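# Four arms: move ball to empty post, rack both bars

## Task

Take the ball that is sitting on one of the long bars and put it into the cup on top of the upright post that currently holds nothing. Set each of the two long bars into its own forked stand. When finished, the second ball must also be resting on its post. Nothing counts if it only stays in place because a robot is supporting it. At the end, open the grippers and pull the arms away.

## Robot and tools

ROBOTS. There are four identical i2rt Big YAM arms named arm1, arm2, arm3 and arm4. Each has six joints, a two-finger gripper and a wrist camera. At joints 1 and 6 = 0, with the hand level and pointing forward, the wrist camera sits above the hand looking toward the fingertips. Reach is roughly 1.0 m from the joint 1 axis. A fixed room camera, cam_high, views the scene from above. Joints move at different speeds, so the hand can sweep a wide, curved path between two postures.

FRAME. Everything uses one shared scene frame with its origin on the floor and +z upward. The "hand" is the midpoint between the fingertips. The hand's z axis runs along the fingers and its y axis is the direction the fingers open and close. Foot poses of the arms are not printed.

execute_actions. Argument "actions" is a list holding one action or none. An action is an object keyed by robot name; under each name goes {"joints": {...}}. Every value is an absolute target, not an offset: joint1_rad to joint6_rad in radians, gripper_m as fingertip gap in metres. Ranges (with done-tolerance): joint1_rad -2.879..2.879 (±0.045), base yaw, positive counter-clockwise seen from above, 0 faces where the foot faces; joint2_rad 0..3.141 (±0.14), shoulder, 0 has the upper arm pointing back about level, increasing lifts it up then forward; joint3_rad 0..3.019 (±0.09), elbow, 0 is fully folded, increasing opens it; joint4_rad -1.692..1.57 (±0.055), hand pitch, positive tilts fingers up; joint5_rad -1.57..1.57 (±0.03), sideways swing, positive to the arm's right; joint6_rad -2.094..2.094 (±0.035), hand roll, positive clockwise viewed from behind the hand; gripper_m 0..0.093 (±0.003), with about 50 to 62 N per finger pad at most. All motions in an action begin together and may end at different times; one action lasts at most 15 s. A joint or robot you omit may still be driving toward its earlier target. Any unknown key or out-of-range value rejects the whole call and nothing moves. An empty list only reports state and images. Optional "cameras": a list of names from arm1_cam_wrist, arm2_cam_wrist, arm3_cam_wrist, arm4_cam_wrist, cam_high, all; omitted, null or ["all"] gives every camera, [] gives none. The "pictures" line lists image order.

wait: {"seconds": 0 to 10}. Commands nothing new; returns state and images like an empty action.

zoom_image: {"camera": name, "region": [x0, y0, x1, y1]} in pixels of that camera's latest full image, top-left is (0,0), box no larger than 504 by 504. Gives a closer, possibly sharper view.

finished_scene: {"scene": current scene number}. Irreversible; reports whether the goal was met. Call it only when everything rests stably on its own. Replying with no tool call ends the run.

RESULT LINES. joint_positions are the measured angles; joint torques list the total drive output of joints 1 to 6 (nonzero even in free air, with per-arm offset, scale and noise, so treat as rough). joint_status tells how each commanded motion ended: off_target (stopped short, may still push); contact_stop or time_out (target dropped, holds where it stopped); not_followed (a built-in check withheld the arm's targets, shown with a "joint command not followed" line and usually a "cause:"; the gripper target still runs, and the withheld targets may be retried later); limit_stop_at_motor_heat (halted by heat, resend the target). After time_out a joint may keep pushing toward its target or a point no more than 0.375, 0.375, 0.113, 0.225, 0.075, 0.3 rad (joints 1..6) from where it is, and may move there alone if freed. on_its_own reports uncommanded behaviour; "held at" is the target held, not the position. To relieve a push, command the reported position. Very small changes may not move a joint. A loaded joint that holds may slowly sink. If a result reports a stop, the remaining execute_actions, wait and finished_scene calls in that same reply are skipped.

HEAT. Sustained effort warms motors, also while you think. A MOTOR HOT line appears from 85 °C; at 100 °C the whole arm and its gripper go limp until cooled (OVER-TEMPERATURE FAULT), dropping whatever it holds.

CAMERAS. Each calibration line gives the model (fisheye for wrist cameras, 504x504; pinhole+radial for cam_high, 672x504), K in pixels, distortion D, and T_world_to_cam, a 4x4 metre transform from scene to camera frame, plus pos_world. Expect small errors: a few tenths of a degree and millimetres per camera, up to about 2.3 degrees and 9 mm for cam_high. Wrist camera poses follow reported joint angles, whose errors enlarge this. Changed camera numbers are listed in results.

AVOID. Knocking objects off the work area or onto the floor fails the task. Two robots pressing hard against each other ends the run, and a hard hit can too; nothing in the state reports robot-to-robot touching, and the anti-collision check may act late and ignores fingers, gripper housings and wrist cameras. Objects touching robots are fine. The arms do not stop on contact and keep pushing, which can be forceful and overheat motors. Avoid drops, slips, slams and harsh pushes. Loose objects may occasionally get a small external nudge. The simulation continues while you compose a reply, with robots holding the last command, and the arms do not wait for one another.

Each tool is called after "Request:" as a command line: name --argument value for each argument, lists and objects as JSON in quotes; but a table of rows of numbers goes row by row, as --pt "numbers of a row", without its own name.

## Session

Request:
execute_actions --actions '[]'

Scene clock: 0.00 s.
Joint torques (N m, as the arm reports them, + toward a larger angle): no reading
Motor temperatures (°C, as the motors report them): arm1=[24 21 22 22 24 24] | arm2=[25 24 25 23 24 24] | arm3=[22 24 21 24 24 21] | arm4=[21 25 21 21 24 23]
arm1.joint_positions: joint1_rad=+0.381 joint2_rad=+0.515 joint3_rad=+1.411 joint4_rad=-1.143 joint5_rad=-0.165 joint6_rad=-0.328 gripper_m=+0.095
arm1.joint_status: not commanded
arm1.hand: x=+1.2725 y=-0.1088 z=+1.4455 quat_wxyz=(-0.084, -0.719, -0.329, +0.606) (m; scene frame)
arm2.joint_positions: joint1_rad=+0.113 joint2_rad=+0.642 joint3_rad=+1.376 joint4_rad=-1.395 joint5_rad=+0.131 joint6_rad=+0.066 gripper_m=+0.095
arm2.joint_status: not commanded
arm2.hand: x=+0.0161 y=+1.2183 z=+1.3016 quat_wxyz=(-0.310, -0.622, -0.643, +0.321) (m; scene frame)
arm3.joint_positions: joint1_rad=-0.046 joint2_rad=+0.448 joint3_rad=+1.427 joint4_rad=-1.162 joint5_rad=+0.218 joint6_rad=-0.031 gripper_m=+0.094
arm3.joint_status: not commanded
arm3.hand: x=-1.2952 y=-0.0497 z=+1.4688 quat_wxyz=(-0.632, -0.089, -0.761, +0.120) (m; scene frame)
arm4.joint_positions: joint1_rad=+0.334 joint2_rad=+0.490 joint3_rad=+1.369 joint4_rad=-1.142 joint5_rad=+0.133 joint6_rad=-0.308 gripper_m=+0.094
arm4.joint_status: not commanded
arm4.hand: x=-0.0539 y=-1.2560 z=+1.4109 quat_wxyz=(-0.451, +0.700, -0.373, -0.409) (m; scene frame)
pictures: arm1_cam_wrist, arm2_cam_wrist, arm3_cam_wrist, arm4_cam_wrist, cam_high
Images, in order (width x height): arm1_cam_wrist 504x504, arm2_cam_wrist 504x504, arm3_cam_wrist 504x504, arm4_cam_wrist 504x504, cam_high 672x504.

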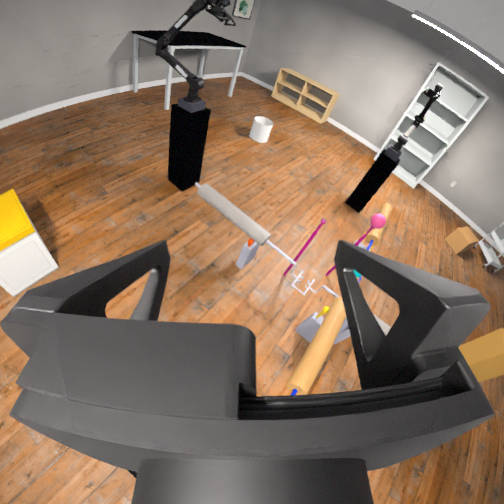

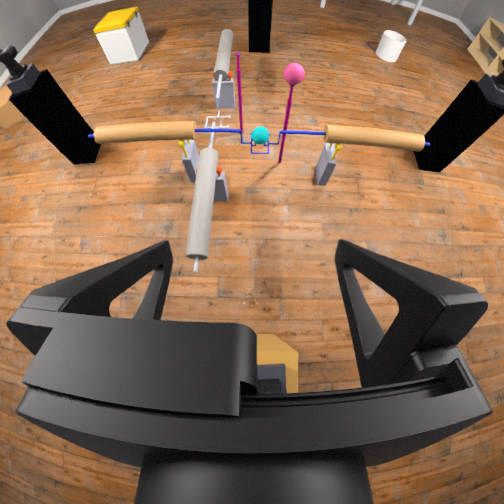

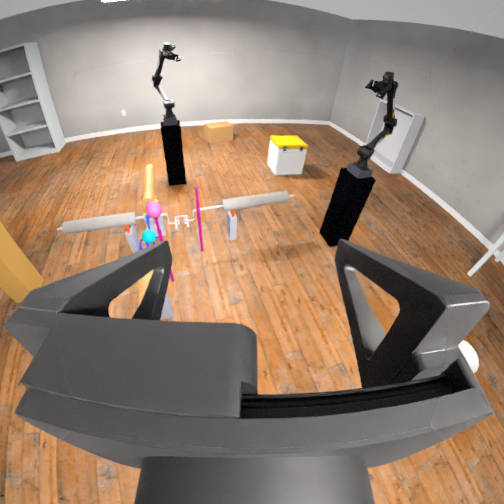

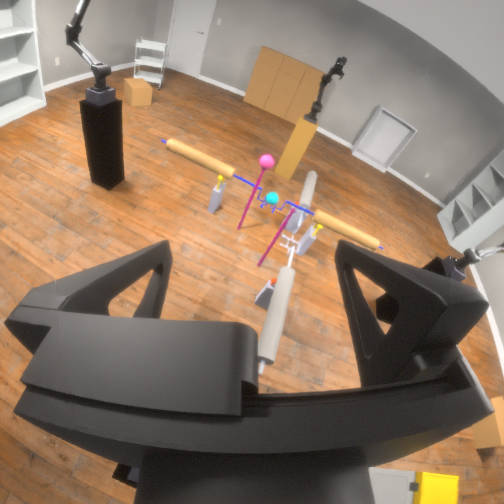

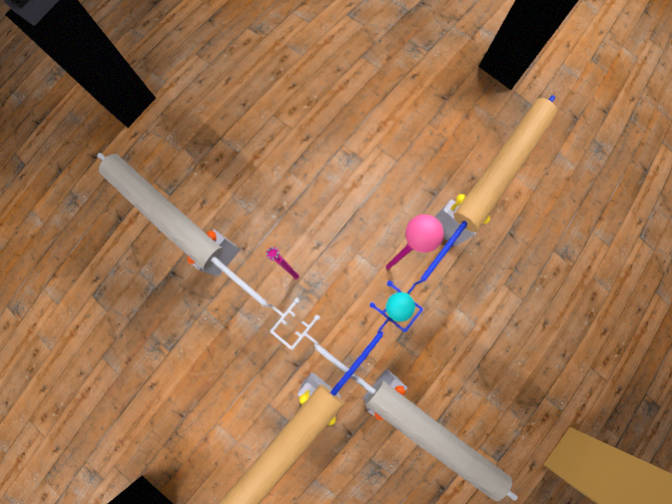

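Request:
zoom_image --camera "cam_high" --region '[170, 150, 530, 450]'

Request:
zoom_image --camera "arm2_cam_wrist" --region '[60, 20, 460, 280]'

Request:
zoom_image --camera "arm4_cam_wrist" --region '[140, 120, 400, 380]'

Request:
zoom_image --camera "arm1_cam_wrist" --region '[180, 160, 420, 400]'

Request:
zoom_image --camera "arm3_cam_wrist" --region '[40, 140, 320, 330]'

Region (170, 150, 530, 450) of cam_high's 672x504 image, scaled by 1.400, with more detail than that image has.

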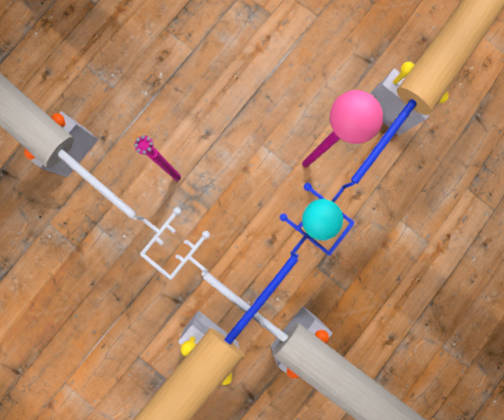

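Region (60, 20, 460, 280) of arm2_cam_wrist's 504x504 image, scaled by 1.260, with more detail than that image has; it fills the top 328 rows of this view, and the rest is white.

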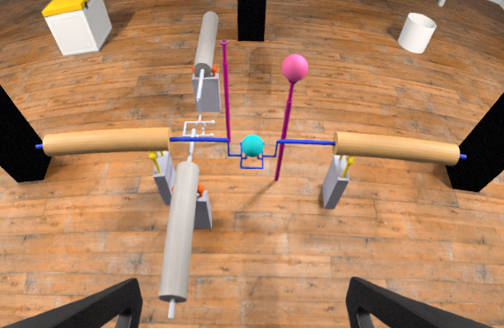

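Region (140, 120, 400, 380) of arm4_cam_wrist's 504x504 image, scaled by 1.938, with more detail than that image has.

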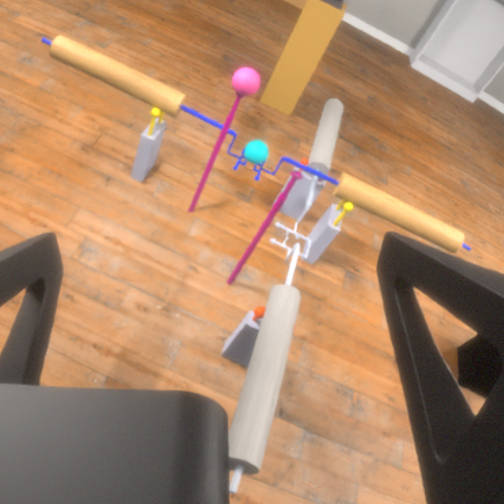

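Region (180, 160, 420, 400) of arm1_cam_wrist's 504x504 image, scaled by 2.100, with more detail than that image has.

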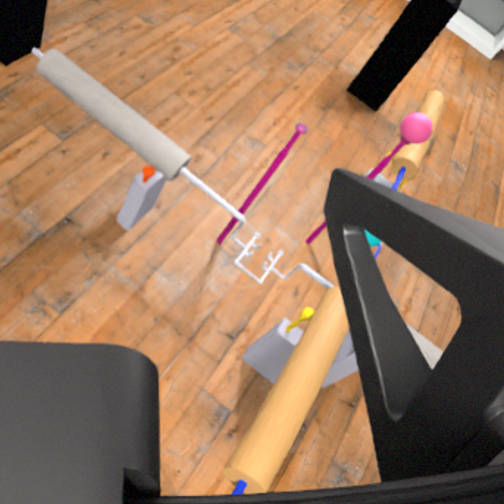

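Region (40, 140, 320, 330) of arm3_cam_wrist's 504x504 image, scaled by 1.800, with more detail than that image has; it fills the top 342 rows of this view, and the rest is white.

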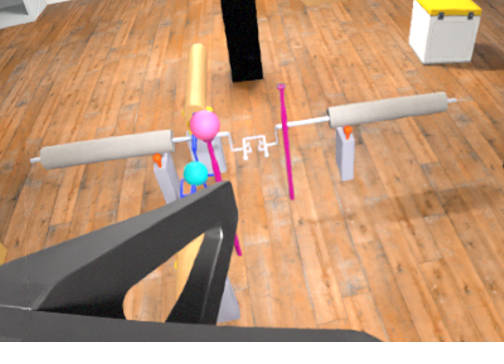

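Request:
zoom_image --camera "cam_high" --region '[400, 160, 530, 270]'

Request:
zoom_image --camera "cam_high" --region '[270, 340, 440, 460]'

Request:
zoom_image --camera "arm2_cam_wrist" --region '[160, 50, 360, 210]'

Request:
zoom_image --camera "arm4_cam_wrist" --region '[190, 140, 340, 300]'

Region (400, 160, 530, 270) of cam_high's 672x504 image, scaled by 3.877, with more detail than that image has; it fills the top 426 rows of this view, and the rest is white.

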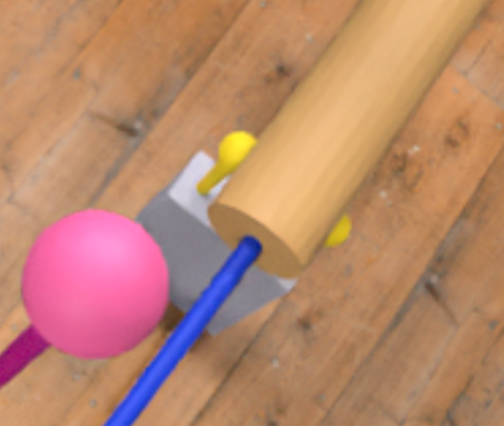

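Region (270, 340, 440, 460) of cam_high's 672x504 image, scaled by 2.965, with more detail than that image has; it fills the top 356 rows of this view, and the rest is white.

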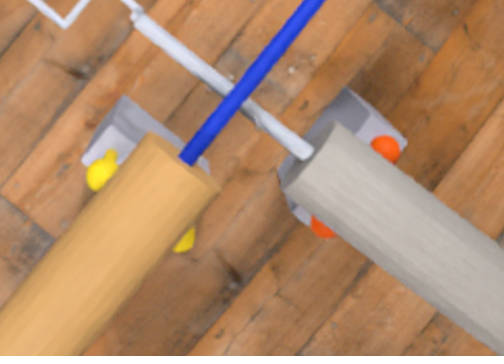

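Region (160, 50, 360, 210) of arm2_cam_wrist's 504x504 image, scaled by 2.520, with more detail than that image has; it fills the top 403 rows of this view, and the rest is white.

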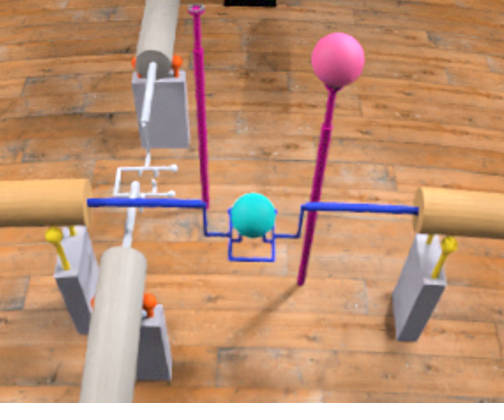

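Region (190, 140, 340, 300) of arm4_cam_wrist's 504x504 image, scaled by 3.150, with more detail than that image has; it fills the left 472 columns of this view, and the rest is white.

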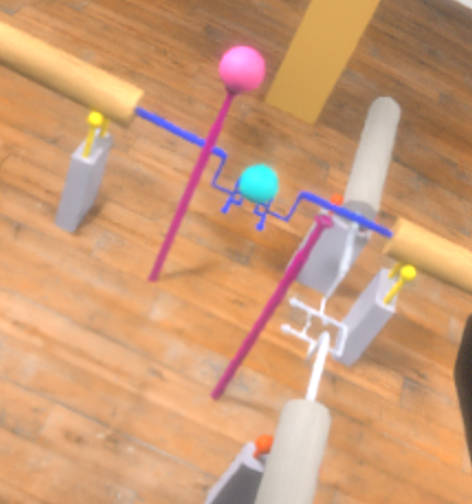

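Request:
execute_actions --actions '[{"arm1":{"joints":{"joint1_rad":-0.5,"joint2_rad":1.5,"joint3_rad":1.4,"joint4_rad":-1.4,"joint5_rad":0,"joint6_rad":0}},"arm3":{"joints":{"joint1_rad":0.55,"joint2_rad":2.0,"joint3_rad":1.4,"joint4_rad":-0.9,"joint5_rad":0,"joint6_rad":0}},"arm2":{"joints":{"joint1_rad":0,"joint5_rad":0,"joint6_rad":0}},"arm4":{"joints":{"joint1_rad":0,"joint2_rad":1.0,"joint5_rad":0,"joint6_rad":0}}}]'

Scene clock: 7.37 s.
Joint torques (N m, as the arm reports them, + toward a larger angle): arm1=[  1.16 -14.38  10.72   0.29  -0.13   0.13] | arm2=[-1.77  3.06 10.73  2.34 -0.15 -0.21] | arm3=[ -1.92 -19.11   7.75   0.76  -0.09   0.17] | arm4=[-1.1  -4.68 11.5   1.56 -0.2   0.24]
Motor temperatures (°C, as the motors report them): arm1=[24 22 25 22 24 24] | arm2=[25 24 27 23 24 24] | arm3=[22 25 23 24 24 21] | arm4=[21 25 24 21 24 23]
arm1.joint_positions: joint1_rad=-0.505 joint2_rad=+1.513 joint3_rad=+1.392 joint4_rad=-1.387 joint5_rad=+0.000 joint6_rad=-0.010 gripper_m=+0.095
arm1.joint_status: all done
arm1.hand: x=+1.0409 y=+0.2153 z=+1.0535 quat_wxyz=(+0.013, -0.971, +0.237, +0.029) (m; scene frame)
arm2.joint_positions: joint1_rad=+0.009 joint2_rad=+0.642 joint3_rad=+1.376 joint4_rad=-1.395 joint5_rad=+0.004 joint6_rad=+0.015 gripper_m=+0.095
arm2.joint_status: all done
arm2.hand: x=+0.0134 y=+1.2180 z=+1.3007 quat_wxyz=(-0.324, -0.620, -0.648, +0.303) (m; scene frame)
arm3.joint_positions: joint1_rad=+0.550 joint2_rad=+1.996 joint3_rad=+1.401 joint4_rad=-0.901 joint5_rad=+0.001 joint6_rad=-0.011 gripper_m=+0.094
arm3.joint_status: all done
arm3.hand: x=-0.9494 y=+0.2829 z=+0.8298 quat_wxyz=(-0.039, +0.260, -0.965, -0.008) (m; scene frame)
arm4.joint_positions: joint1_rad=+0.006 joint2_rad=+0.998 joint3_rad=+1.369 joint4_rad=-1.142 joint5_rad=+0.004 joint6_rad=-0.011 gripper_m=+0.094
arm4.joint_status: all done
arm4.hand: x=-0.0220 y=-1.0441 z=+1.2641 quat_wxyz=(-0.271, +0.672, -0.630, -0.280) (m; scene frame)
pictures: arm1_cam_wrist, arm2_cam_wrist, arm3_cam_wrist, arm4_cam_wrist, cam_high
camera_calibration (this result's frames):
arm1_cam_wrist: T_world_to_cam=[[0.461005, 0.887321, 0.0116471, -0.684328], [0.743352, -0.393309, 0.541051, -1.25613], [0.484667, -0.24077, -0.840909, 0.556843], [0, 0, 0, 1]] pos_world=[0.979342, 0.247243, 1.15586]
arm2_cam_wrist: T_world_to_cam=[[-0.999649, -0.0248487, -0.009193, 0.0554619], [-0.0214382, 0.962498, -0.27044, -0.818497], [0.0155683, -0.270147, -0.962693, 1.70525], [0, 0, 0, 1]] pos_world=[0.0113475, 1.24985, 1.42078]
arm3_cam_wrist: T_world_to_cam=[[0.501206, -0.865302, 0.00676012, 0.715914], [-0.74413, -0.427007, 0.513746, -1.00354], [-0.441659, -0.262523, -0.857916, 0.489706], [0, 0, 0, 1]] pos_world=[-0.889302, 0.319522, 0.930851]
arm4_cam_wrist: T_world_to_cam=[[0.998305, 0.0577041, 0.00756647, 0.0706356], [0.0580946, -0.980324, -0.188653, -0.778545], [-0.00346844, 0.188773, -0.982015, 1.5635], [0, 0, 0, 1]] pos_world=[-0.0198637, -1.06245, 1.38797]
Images, in order (width x height): arm1_cam_wrist 504x504, arm2_cam_wrist 504x504, arm3_cam_wrist 504x504, arm4_cam_wrist 504x504, cam_high 672x504.

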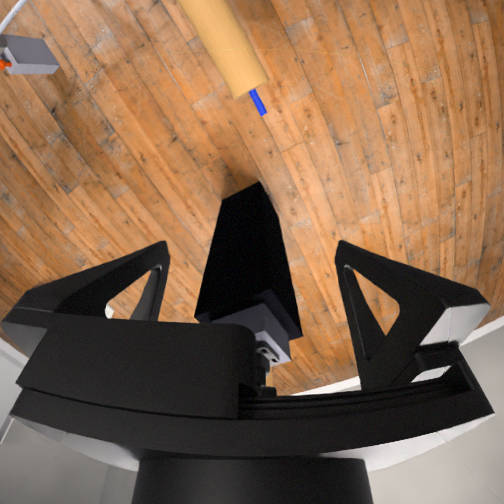

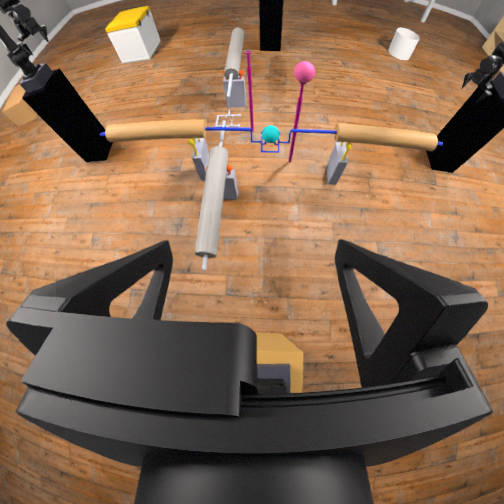

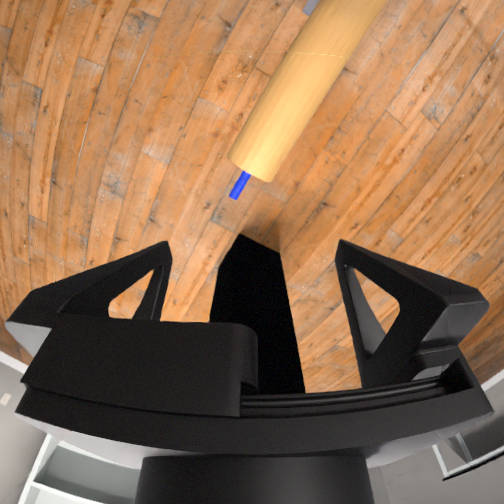

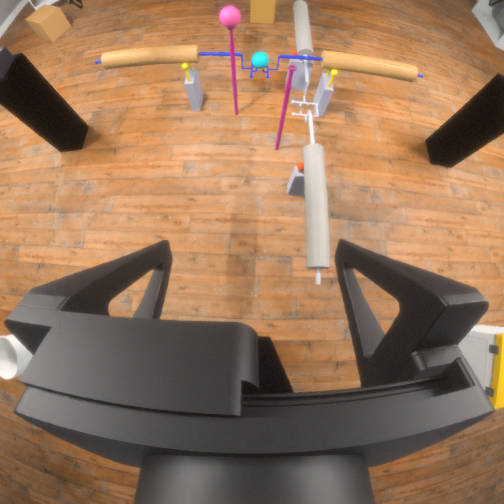

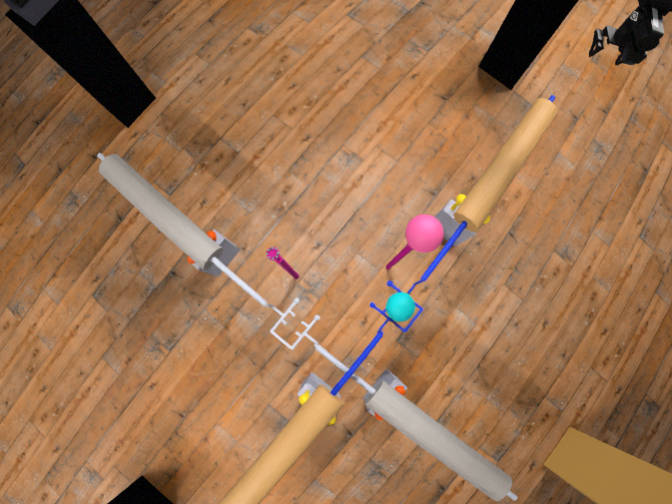

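Request:
execute_actions --actions '[{"arm1":{"joints":{"joint1_rad":-0.528,"joint2_rad":2.326,"joint3_rad":1.383,"joint4_rad":-0.628,"joint5_rad":0,"joint6_rad":-0.512}},"arm3":{"joints":{"joint1_rad":0.586,"joint2_rad":2.272,"joint3_rad":1.287,"joint4_rad":-0.586,"joint5_rad":0,"joint6_rad":0.551}},"arm2":{"joints":{"joint4_rad":-0.6}},"arm4":{"joints":{"joint3_rad":1.0}}}]'

Scene clock: 13.03 s.
Joint torques (N m, as the arm reports them, + toward a larger angle): arm1=[ -0.36 -20.88   6.13   1.24  -0.18  -0.04] | arm2=[-1.8   2.91 10.92  3.21 -0.16 -0.21] | arm3=[ -1.13 -19.72   5.97   0.86  -0.03   0.19] | arm4=[-0.77 -5.37  9.99  1.1  -0.19  0.23]
Motor temperatures (°C, as the motors report them): arm1=[24 22 26 22 24 24] | arm2=[25 24 28 23 24 24] | arm3=[22 27 24 24 24 21] | arm4=[21 25 26 21 24 23]
arm1.joint_positions: joint1_rad=-0.517 joint2_rad=+2.350 joint3_rad=+1.372 joint4_rad=-0.641 joint5_rad=+0.000 joint6_rad=-0.502 gripper_m=+0.095
arm1.joint_status: all done
arm1.hand: x=+0.9790 y=+0.2600 z=+0.6226 quat_wxyz=(-0.007, -1.000, -0.001, -0.024) (m; scene frame)
arm2.joint_positions: joint1_rad=+0.009 joint2_rad=+0.642 joint3_rad=+1.376 joint4_rad=-0.623 joint5_rad=+0.004 joint6_rad=+0.015 gripper_m=+0.095
arm2.joint_status: all done
arm2.hand: x=+0.0165 y=+1.1693 z=+1.4793 quat_wxyz=(-0.547, -0.459, -0.479, +0.510) (m; scene frame)
arm3.joint_positions: joint1_rad=+0.582 joint2_rad=+2.275 joint3_rad=+1.277 joint4_rad=-0.593 joint5_rad=+0.001 joint6_rad=+0.538 gripper_m=+0.094
arm3.joint_status: all done
arm3.hand: x=-1.0042 y=+0.2700 z=+0.6492 quat_wxyz=(+0.007, +0.004, -1.000, +0.006) (m; scene frame)
arm4.joint_positions: joint1_rad=+0.006 joint2_rad=+1.005 joint3_rad=+0.999 joint4_rad=-1.142 joint5_rad=+0.004 joint6_rad=-0.011 gripper_m=+0.094
arm4.joint_status: all done
arm4.hand: x=-0.0192 y=-1.0911 z=+1.0715 quat_wxyz=(-0.147, +0.714, -0.668, -0.150) (m; scene frame)
pictures: arm1_cam_wrist, arm2_cam_wrist, arm3_cam_wrist, arm4_cam_wrist, cam_high
camera_calibration (this result's frames):
arm1_cam_wrist: T_world_to_cam=[[-0.00139551, 0.999911, -0.0132769, -0.251471], [0.776965, 0.00944256, 0.629473, -1.15205], [0.629543, -0.00943725, -0.776909, -0.00663614], [0, 0, 0, 1]] pos_world=[0.898929, 0.262265, 0.71669]
arm2_cam_wrist: T_world_to_cam=[[-0.998643, -0.0419085, -0.0309056, 0.11105], [0.00570698, 0.501855, -0.864933, 0.694382], [0.0517582, -0.863936, -0.500935, 1.87464], [0, 0, 0, 1]] pos_world=[0.00990813, 1.27575, 1.5431]
arm3_cam_wrist: T_world_to_cam=[[0.00727277, -0.999865, 0.0147169, 0.268654], [-0.806991, 0.00282252, 0.590557, -1.18612], [-0.590519, -0.0161714, -0.806861, 0.058076], [0, 0, 0, 1]] pos_world=[-0.924843, 0.272905, 0.743375]
arm4_cam_wrist: T_world_to_cam=[[0.998183, 0.0599221, 0.00636343, 0.0756753], [0.0576891, -0.980781, 0.18639, -1.26353], [0.01741, -0.185685, -0.982455, 0.975491], [0, 0, 0, 1]] pos_world=[-0.0196289, -1.06265, 1.19341]
Images, in order (width x height): arm1_cam_wrist 504x504, arm2_cam_wrist 504x504, arm3_cam_wrist 504x504, arm4_cam_wrist 504x504, cam_high 672x504.

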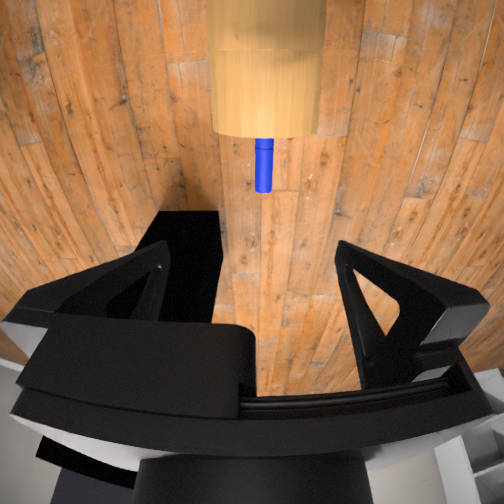

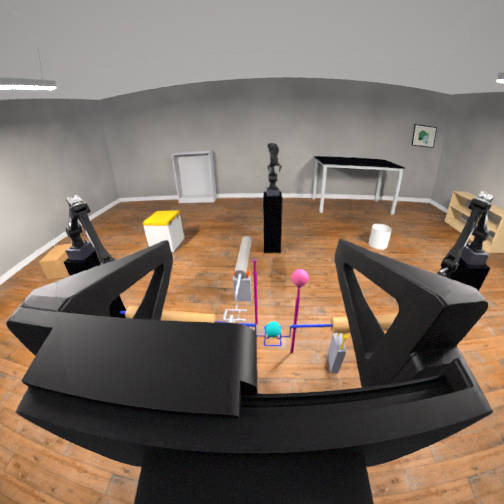

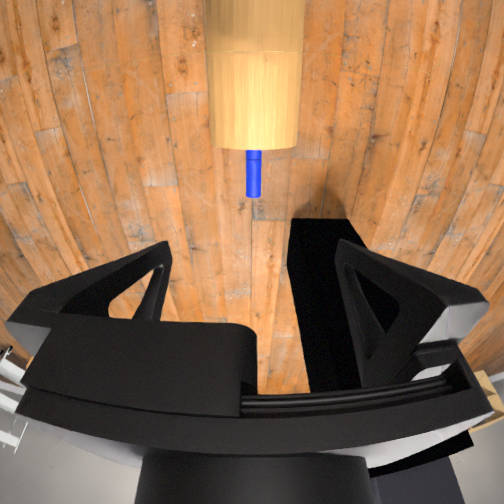

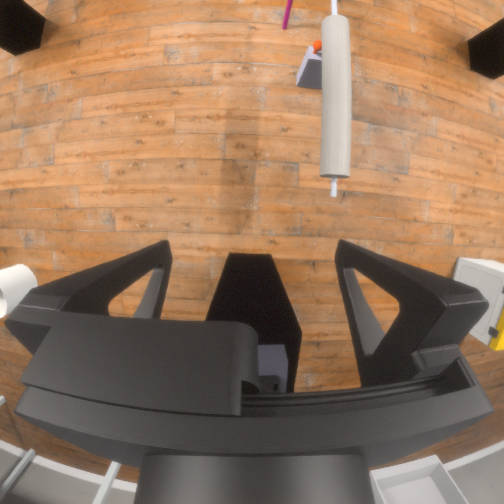

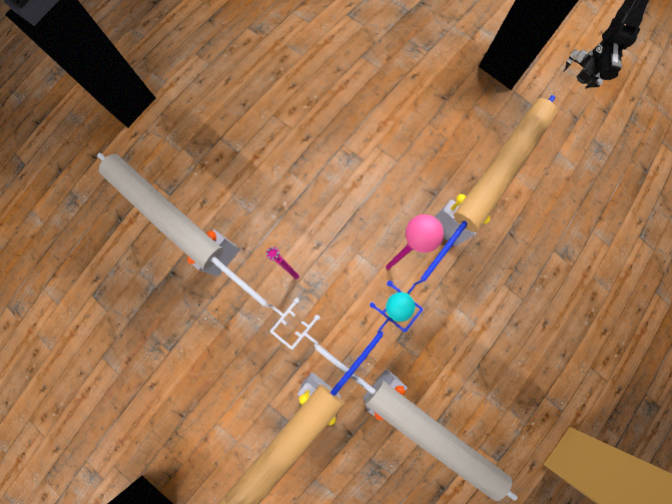

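Request:
zoom_image --camera "arm1_cam_wrist" --region '[180, 60, 340, 260]'

Request:
zoom_image --camera "arm3_cam_wrist" --region '[180, 60, 340, 260]'

Region (180, 60, 340, 260) of arm1_cam_wrist's 504x504 image, scaled by 2.520, with more detail than that image has; it fills the left 403 columns of this view, and the rest is white.

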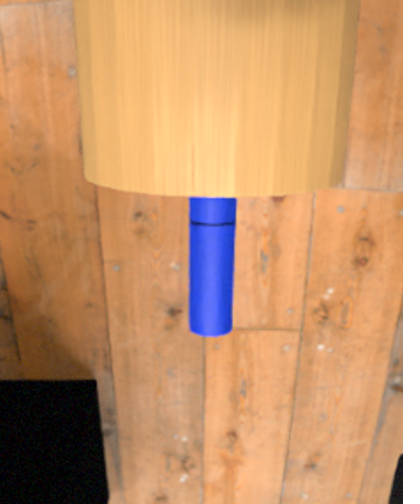

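Region (180, 60, 340, 260) of arm3_cam_wrist's 504x504 image, scaled by 2.520, with more detail than that image has; it fills the left 403 columns of this view, and the rest is white.

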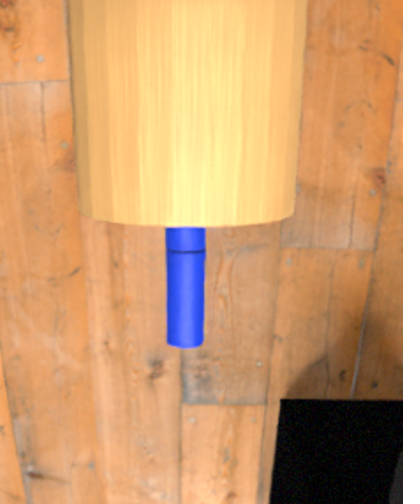

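Request:
execute_actions --actions '[{"arm1":{"joints":{"joint1_rad":-0.545,"joint2_rad":2.60,"joint3_rad":1.465,"joint4_rad":-0.41,"joint5_rad":0,"joint6_rad":-0.53}},"arm3":{"joints":{"joint1_rad":0.594,"joint2_rad":2.605,"joint3_rad":1.385,"joint4_rad":-0.335,"joint5_rad":0,"joint6_rad":0.565}}}]' --cameras '["arm1_cam_wrist","arm3_cam_wrist","cam_high"]'

Scene clock: 19.10 s.
Joint torques (N m, as the arm reports them, + toward a larger angle): arm1=[ -0.14 -20.95   4.66   1.3   -0.17  -0.04] | arm2=[-1.92  2.91 10.91  3.25 -0.16 -0.2 ] | arm3=[ -0.68 -20.88   4.09   0.88  -0.04   0.19] | arm4=[-0.94 -5.73 10.06  1.03 -0.16  0.25]
Motor temperatures (°C, as the motors report them): arm1=[24 24 25 22 24 24] | arm2=[25 24 29 23 24 24] | arm3=[22 28 24 24 24 21] | arm4=[21 25 27 21 24 23]
arm1.joint_positions: joint1_rad=-0.536 joint2_rad=+2.625 joint3_rad=+1.454 joint4_rad=-0.423 joint5_rad=+0.000 joint6_rad=-0.520 gripper_m=+0.095
arm1.joint_status: all done
arm1.hand: x=+0.9942 y=+0.2649 z=+0.4932 quat_wxyz=(-0.001, -1.000, -0.001, -0.013) (m; scene frame)
arm2.joint_positions: joint1_rad=+0.009 joint2_rad=+0.642 joint3_rad=+1.376 joint4_rad=-0.623 joint5_rad=+0.004 joint6_rad=+0.015 gripper_m=+0.095
arm2.joint_status: not commanded
arm2.hand: x=+0.0165 y=+1.1693 z=+1.4793 quat_wxyz=(-0.547, -0.459, -0.479, +0.510) (m; scene frame)
arm3.joint_positions: joint1_rad=+0.582 joint2_rad=+2.611 joint3_rad=+1.376 joint4_rad=-0.342 joint5_rad=+0.001 joint6_rad=+0.553 gripper_m=+0.094
arm3.joint_status: all done
arm3.hand: x=-1.0153 y=+0.2627 z=+0.4980 quat_wxyz=(+0.001, -0.003, -1.000, +0.003) (m; scene frame)
arm4.joint_positions: joint1_rad=+0.006 joint2_rad=+1.005 joint3_rad=+0.999 joint4_rad=-1.142 joint5_rad=+0.004 joint6_rad=-0.011 gripper_m=+0.094
arm4.joint_status: not commanded
arm4.hand: x=-0.0192 y=-1.0911 z=+1.0715 quat_wxyz=(-0.147, +0.714, -0.668, -0.150) (m; scene frame)
pictures: arm1_cam_wrist, arm3_cam_wrist, cam_high
camera_calibration (this result's frames):
arm1_cam_wrist: T_world_to_cam=[[-0.000648641, 0.999997, -0.00229465, -0.264283], [0.790002, 0.00191929, 0.613102, -1.08534], [0.613104, -0.0014151, -0.790001, -0.0959724], [0, 0, 0, 1]] pos_world=[0.916094, 0.26623, 0.589002]
arm3_cam_wrist: T_world_to_cam=[[-0.00768789, -0.999942, 0.00747972, 0.252044], [-0.814032, 0.0106024, 0.580724, -1.11], [-0.58077, -0.00162418, -0.814066, -0.0608936], [0, 0, 0, 1]] pos_world=[-0.937002, 0.263699, 0.593146]
Images, in order (width x height): arm1_cam_wrist 504x504, arm3_cam_wrist 504x504, cam_high 672x504.

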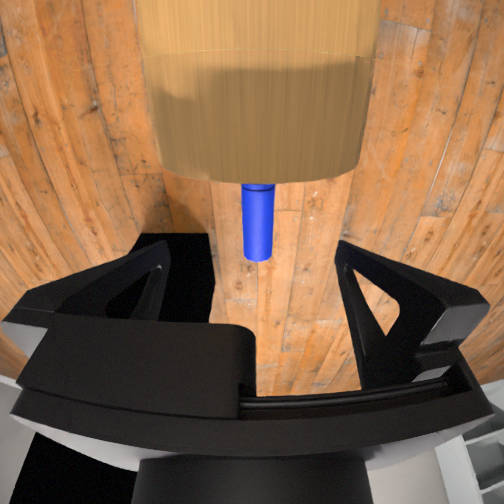

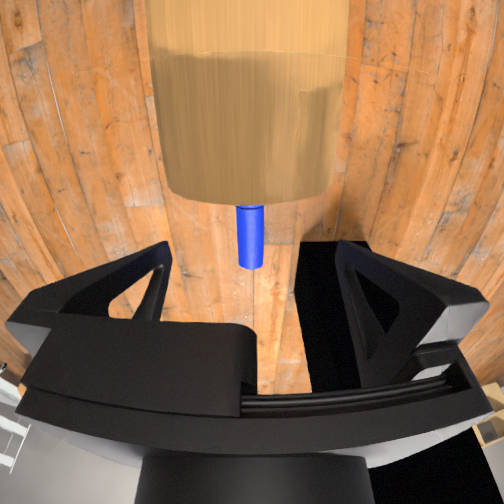

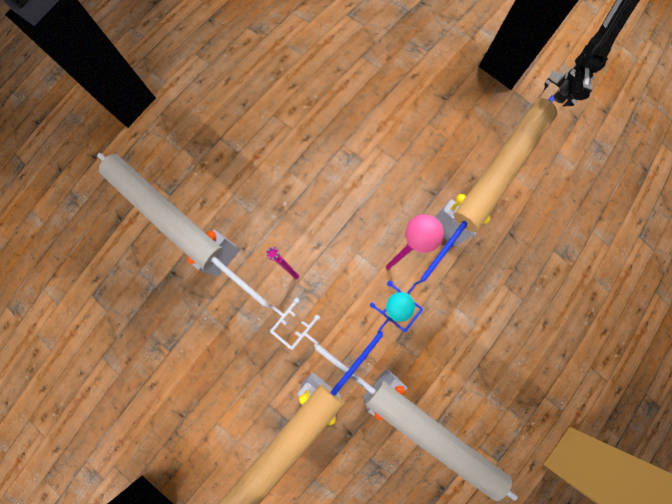

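Request:
zoom_image --camera "arm1_cam_wrist" --region '[150, 140, 360, 320]'

Request:
zoom_image --camera "arm3_cam_wrist" --region '[150, 140, 360, 320]'

Region (150, 140, 360, 320) of arm1_cam_wrist's 504x504 image, scaled by 2.400, with more detail than that image has; it fills the top 432 rows of this view, and the rest is white.

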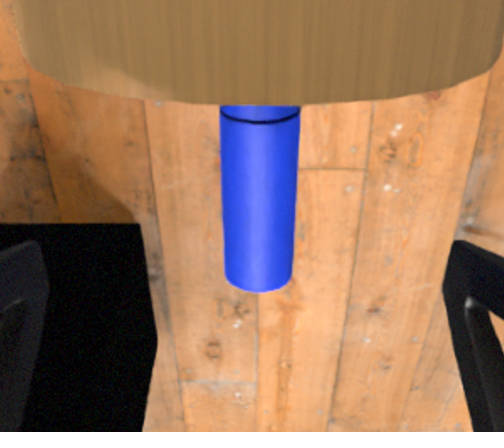

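Region (150, 140, 360, 320) of arm3_cam_wrist's 504x504 image, scaled by 2.400, with more detail than that image has; it fills the top 432 rows of this view, and the rest is white.

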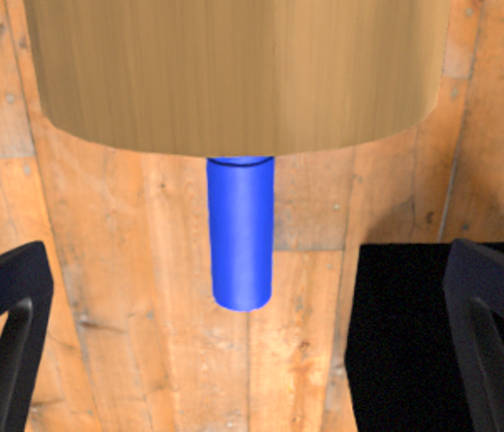

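Request:
execute_actions --actions '[{"arm1":{"joints":{"joint2_rad":2.685,"joint3_rad":1.531,"joint4_rad":-0.369}},"arm3":{"joints":{"joint1_rad":0.612,"joint2_rad":2.735,"joint3_rad":1.450,"joint4_rad":-0.264,"joint6_rad":0.575}}}]' --cameras '["arm1_cam_wrist","arm3_cam_wrist"]'

Scene clock: 21.60 s.
Joint torques (N m, as the arm reports them, + toward a larger angle): arm1=[ -0.17 -19.61   5.36   1.27  -0.17  -0.05] | arm2=[-1.87  2.96 10.87  3.22 -0.16 -0.2 ] | arm3=[ -1.21 -19.78   3.94   0.79  -0.04   0.14] | arm4=[-0.75 -5.75 10.07  1.21 -0.14  0.23]
Motor temperatures (°C, as the motors report them): arm1=[24 24 25 22 24 24] | arm2=[25 24 29 23 24 24] | arm3=[22 28 24 24 24 21] | arm4=[21 25 27 21 24 23]
arm1.joint_positions: joint1_rad=-0.536 joint2_rad=+2.677 joint3_rad=+1.512 joint4_rad=-0.379 joint5_rad=+0.000 joint6_rad=-0.520 gripper_m=+0.095
arm1.joint_status: all done
arm1.hand: x=+0.9764 y=+0.2753 z=+0.4753 quat_wxyz=(+0.011, -1.000, -0.001, +0.009) (m; scene frame)
arm2.joint_positions: joint1_rad=+0.009 joint2_rad=+0.642 joint3_rad=+1.376 joint4_rad=-0.623 joint5_rad=+0.004 joint6_rad=+0.015 gripper_m=+0.095
arm2.joint_status: not commanded
arm2.hand: x=+0.0165 y=+1.1693 z=+1.4793 quat_wxyz=(-0.547, -0.459, -0.479, +0.510) (m; scene frame)
arm3.joint_positions: joint1_rad=+0.607 joint2_rad=+2.730 joint3_rad=+1.436 joint4_rad=-0.270 joint5_rad=+0.001 joint6_rad=+0.566 gripper_m=+0.094
arm3.joint_status: all done
arm3.hand: x=-1.0254 y=+0.2709 z=+0.4476 quat_wxyz=(-0.005, +0.003, -1.000, -0.001) (m; scene frame)
arm4.joint_positions: joint1_rad=+0.006 joint2_rad=+1.005 joint3_rad=+0.999 joint4_rad=-1.142 joint5_rad=+0.004 joint6_rad=-0.011 gripper_m=+0.094
arm4.joint_status: not commanded
arm4.hand: x=-0.0192 y=-1.0911 z=+1.0715 quat_wxyz=(-0.147, +0.714, -0.668, -0.150) (m; scene frame)
pictures: arm1_cam_wrist, arm3_cam_wrist
camera_calibration (this result's frames):
arm1_cam_wrist: T_world_to_cam=[[-0.000727253, 0.999746, 0.0225172, -0.286321], [0.815856, -0.0124275, 0.578122, -1.06503], [0.578255, 0.0187912, -0.81564, -0.0586071], [0, 0, 0, 1]] pos_world=[0.902593, 0.274114, 0.574362]
arm3_cam_wrist: T_world_to_cam=[[0.0045248, -0.99999, 0.0000148326, 0.276403], [-0.820954, -0.00370622, 0.570982, -1.08795], [-0.570976, -0.00259576, -0.820962, -0.094434], [0, 0, 0, 1]] pos_world=[-0.948329, 0.272123, 0.543671]
Images, in order (width x height): arm1_cam_wrist 504x504, arm3_cam_wrist 504x504.

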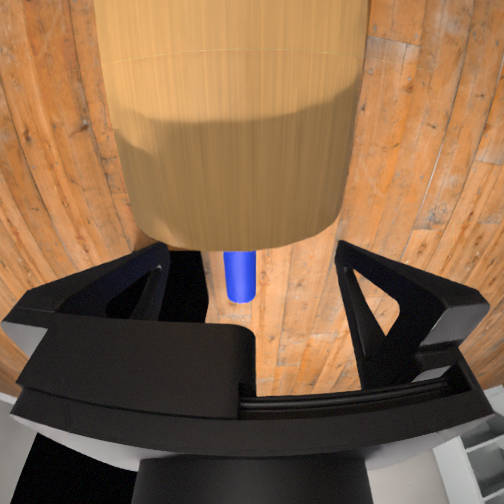

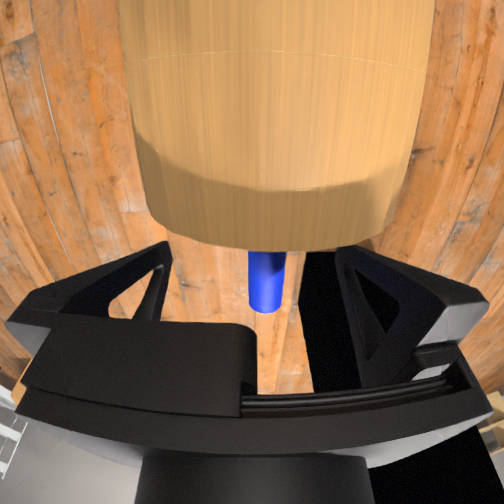

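Request:
execute_actions --actions '[{"arm1":{"joints":{"joint2_rad":2.72}},"arm3":{"joints":{"joint1_rad":0.588,"joint2_rad":2.752}}}]' --cameras '["arm1_cam_wrist","arm3_cam_wrist"]'

Scene clock: 23.37 s.
Joint torques (N m, as the arm reports them, + toward a larger angle): arm1=[ -0.25 -19.63   5.02   1.16  -0.17  -0.06] | arm2=[-1.92  2.92 10.89  3.21 -0.16 -0.21] | arm3=[ -2.31 -18.42   3.89   0.81  -0.03   0.17] | arm4=[-1.35 -5.58 10.22  1.02 -0.16  0.23]
Motor temperatures (°C, as the motors report them): arm1=[24 25 25 22 24 24] | arm2=[25 24 29 23 24 24] | arm3=[22 29 23 24 24 21] | arm4=[21 25 28 21 24 23]
arm1.joint_positions: joint1_rad=-0.536 joint2_rad=+2.717 joint3_rad=+1.512 joint4_rad=-0.379 joint5_rad=+0.000 joint6_rad=-0.520 gripper_m=+0.095
arm1.joint_status: all done
arm1.hand: x=+0.9937 y=+0.2656 z=+0.4548 quat_wxyz=(+0.001, -1.000, -0.001, -0.009) (m; scene frame)
arm2.joint_positions: joint1_rad=+0.009 joint2_rad=+0.642 joint3_rad=+1.376 joint4_rad=-0.623 joint5_rad=+0.004 joint6_rad=+0.015 gripper_m=+0.095
arm2.joint_status: not commanded
arm2.hand: x=+0.0165 y=+1.1693 z=+1.4793 quat_wxyz=(-0.547, -0.459, -0.479, +0.510) (m; scene frame)
arm3.joint_positions: joint1_rad=+0.597 joint2_rad=+2.730 joint3_rad=+1.436 joint4_rad=-0.270 joint5_rad=+0.001 joint6_rad=+0.566 gripper_m=+0.094
arm3.joint_status: all done
arm3.hand: x=-1.0229 y=+0.2668 z=+0.4476 quat_wxyz=(-0.005, -0.002, -1.000, -0.001) (m; scene frame)
arm4.joint_positions: joint1_rad=+0.006 joint2_rad=+1.005 joint3_rad=+0.999 joint4_rad=-1.142 joint5_rad=+0.004 joint6_rad=-0.011 gripper_m=+0.094
arm4.joint_status: not commanded
arm4.hand: x=-0.0192 y=-1.0911 z=+1.0715 quat_wxyz=(-0.147, +0.714, -0.668, -0.150) (m; scene frame)
pictures: arm1_cam_wrist, arm3_cam_wrist
camera_calibration (this result's frames):
arm1_cam_wrist: T_world_to_cam=[[-0.000752942, 0.999996, 0.00281897, -0.267312], [0.795453, -0.00110941, 0.606014, -1.06283], [0.606014, 0.00269865, -0.795449, -0.117602], [0, 0, 0, 1]] pos_world=[0.916496, 0.26645, 0.551294]
arm3_cam_wrist: T_world_to_cam=[[-0.00501196, -0.999987, -0.0000260126, 0.262609], [-0.820961, 0.00409982, 0.57097, -1.08795], [-0.570963, 0.00288303, -0.820971, -0.094407], [0, 0, 0, 1]] pos_world=[-0.945752, 0.267338, 0.543689]
Images, in order (width x height): arm1_cam_wrist 504x504, arm3_cam_wrist 504x504.

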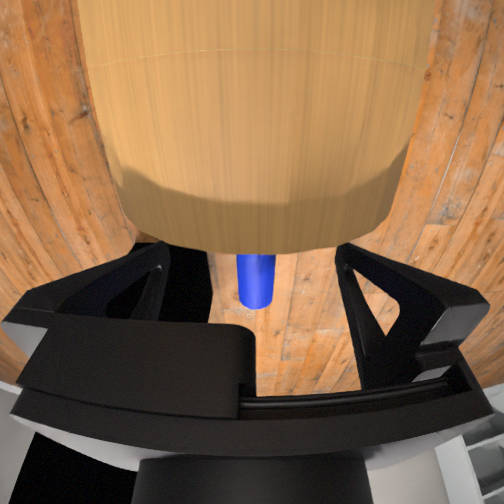

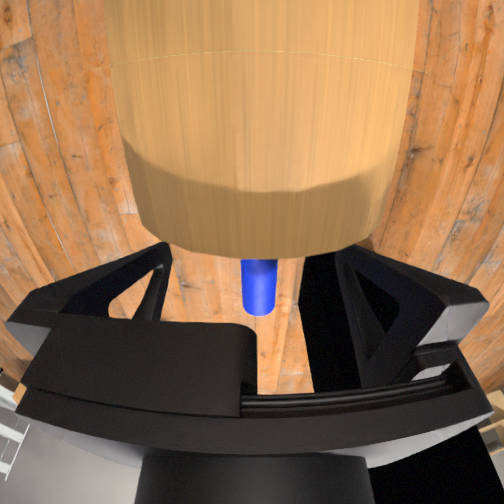

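Request:
execute_actions --actions '[{"arm1":{"joints":{"gripper_m":0.0}},"arm3":{"joints":{"gripper_m":0.0,"joint2_rad":2.74}}}]' --cameras '["arm1_cam_wrist","arm3_cam_wrist","cam_high"]'

Scene clock: 24.40 s.
Joint torques (N m, as the arm reports them, + toward a larger angle): arm1=[ -0.05 -19.43   5.05   1.1   -0.34  -0.01] | arm2=[-1.91  2.93 10.86  3.22 -0.16 -0.2 ] | arm3=[ -2.12 -19.34   3.98   0.91  -0.21   0.15] | arm4=[-0.94 -5.4  10.13  0.97 -0.18  0.23]
Motor temperatures (°C, as the motors report them): arm1=[24 25 25 22 24 24] | arm2=[25 24 30 23 24 24] | arm3=[22 29 23 24 24 21] | arm4=[21 25 28 21 24 23]
arm1.joint_positions: joint1_rad=-0.537 joint2_rad=+2.717 joint3_rad=+1.512 joint4_rad=-0.377 joint5_rad=+0.005 joint6_rad=-0.525 gripper_m=+0.019
arm1.joint_status: gripper_m off_target (ended at +0.019, target +0.000)
arm1.hand: x=+0.9937 y=+0.2673 z=+0.4548 quat_wxyz=(+0.004, -1.000, -0.003, -0.009) (m; scene frame)
arm2.joint_positions: joint1_rad=+0.009 joint2_rad=+0.642 joint3_rad=+1.376 joint4_rad=-0.623 joint5_rad=+0.004 joint6_rad=+0.015 gripper_m=+0.095
arm2.joint_status: not commanded
arm2.hand: x=+0.0165 y=+1.1693 z=+1.4793 quat_wxyz=(-0.547, -0.459, -0.479, +0.510) (m; scene frame)
arm3.joint_positions: joint1_rad=+0.594 joint2_rad=+2.730 joint3_rad=+1.436 joint4_rad=-0.272 joint5_rad=+0.005 joint6_rad=+0.566 gripper_m=+0.019
arm3.joint_status: gripper_m off_target (ended at +0.019, target +0.000); the others done
arm3.hand: x=-1.0222 y=+0.2646 z=+0.4474 quat_wxyz=(-0.006, -0.003, -1.000, +0.001) (m; scene frame)
arm4.joint_positions: joint1_rad=+0.006 joint2_rad=+1.005 joint3_rad=+0.999 joint4_rad=-1.142 joint5_rad=+0.004 joint6_rad=-0.011 gripper_m=+0.094
arm4.joint_status: not commanded
arm4.hand: x=-0.0192 y=-1.0911 z=+1.0715 quat_wxyz=(-0.147, +0.714, -0.668, -0.150) (m; scene frame)
pictures: arm1_cam_wrist, arm3_cam_wrist, cam_high
camera_calibration (this result's frames):
arm1_cam_wrist: T_world_to_cam=[[-0.00465854, 0.999953, 0.00855952, -0.267735], [0.795562, -0.00147987, 0.60587, -1.06277], [0.605854, 0.0096321, -0.795518, -0.119195], [0, 0, 0, 1]] pos_world=[0.916465, 0.267298, 0.551369]
arm3_cam_wrist: T_world_to_cam=[[-0.00849225, -0.999954, 0.00452009, 0.254795], [-0.821292, 0.00955344, 0.570429, -1.0888], [-0.570445, 0.00113192, -0.821335, -0.0929856], [0, 0, 0, 1]] pos_world=[-0.9451, 0.265291, 0.543558]
Images, in order (width x height): arm1_cam_wrist 504x504, arm3_cam_wrist 504x504, cam_high 672x504.

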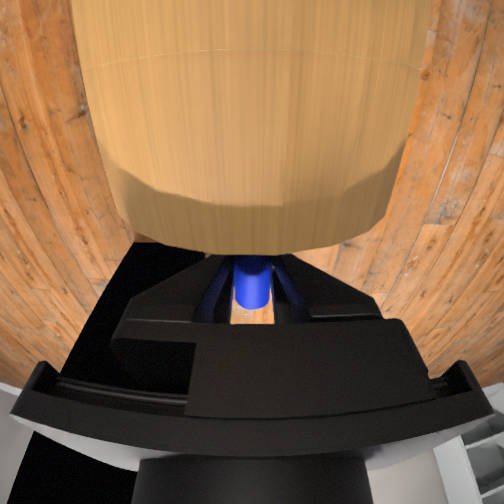

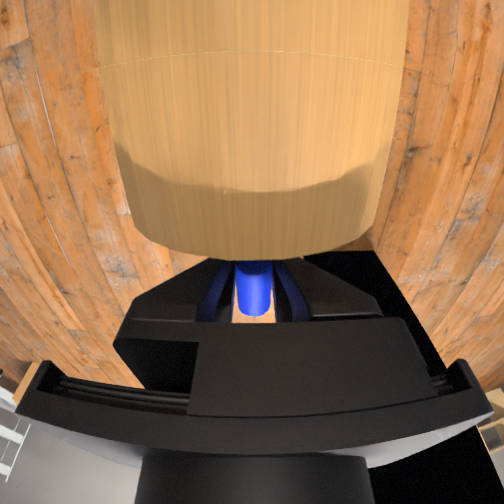

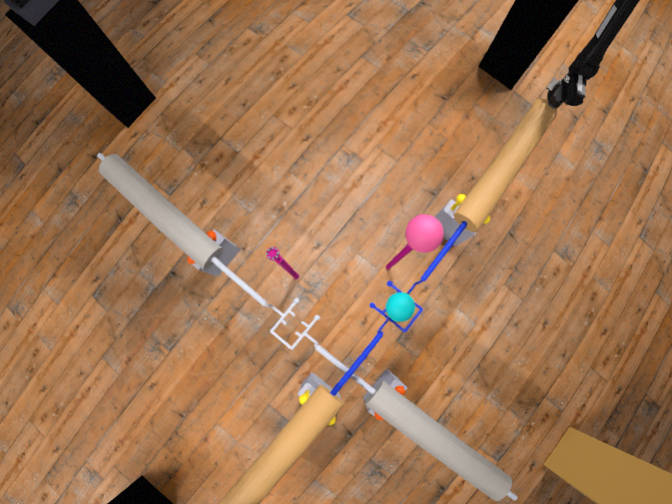

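Request:
zoom_image --camera "cam_high" --region '[340, 200, 480, 350]'

Request:
zoom_image --camera "cam_high" --region '[230, 220, 350, 370]'

Region (340, 200, 480, 350) of cam_high's 672x504 image, scaled by 3.360, with more detail than that image has; it fills the left 470 columns of this view, and the rest is white.

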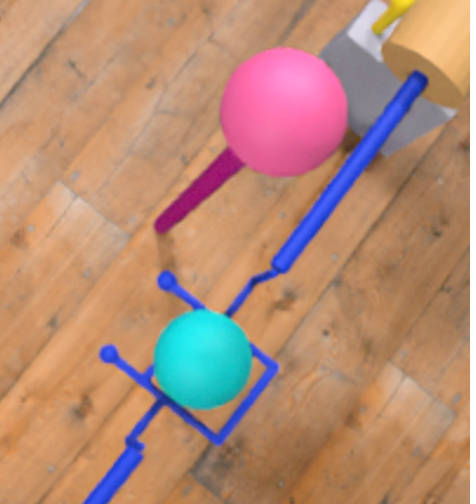

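Region (230, 220, 350, 370) of cam_high's 672x504 image, scaled by 3.360, with more detail than that image has; it fills the left 403 columns of this view, and the rest is white.

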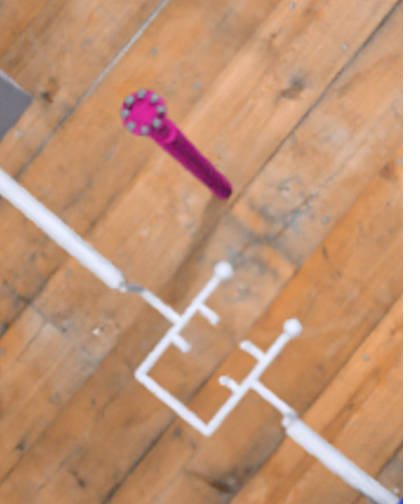

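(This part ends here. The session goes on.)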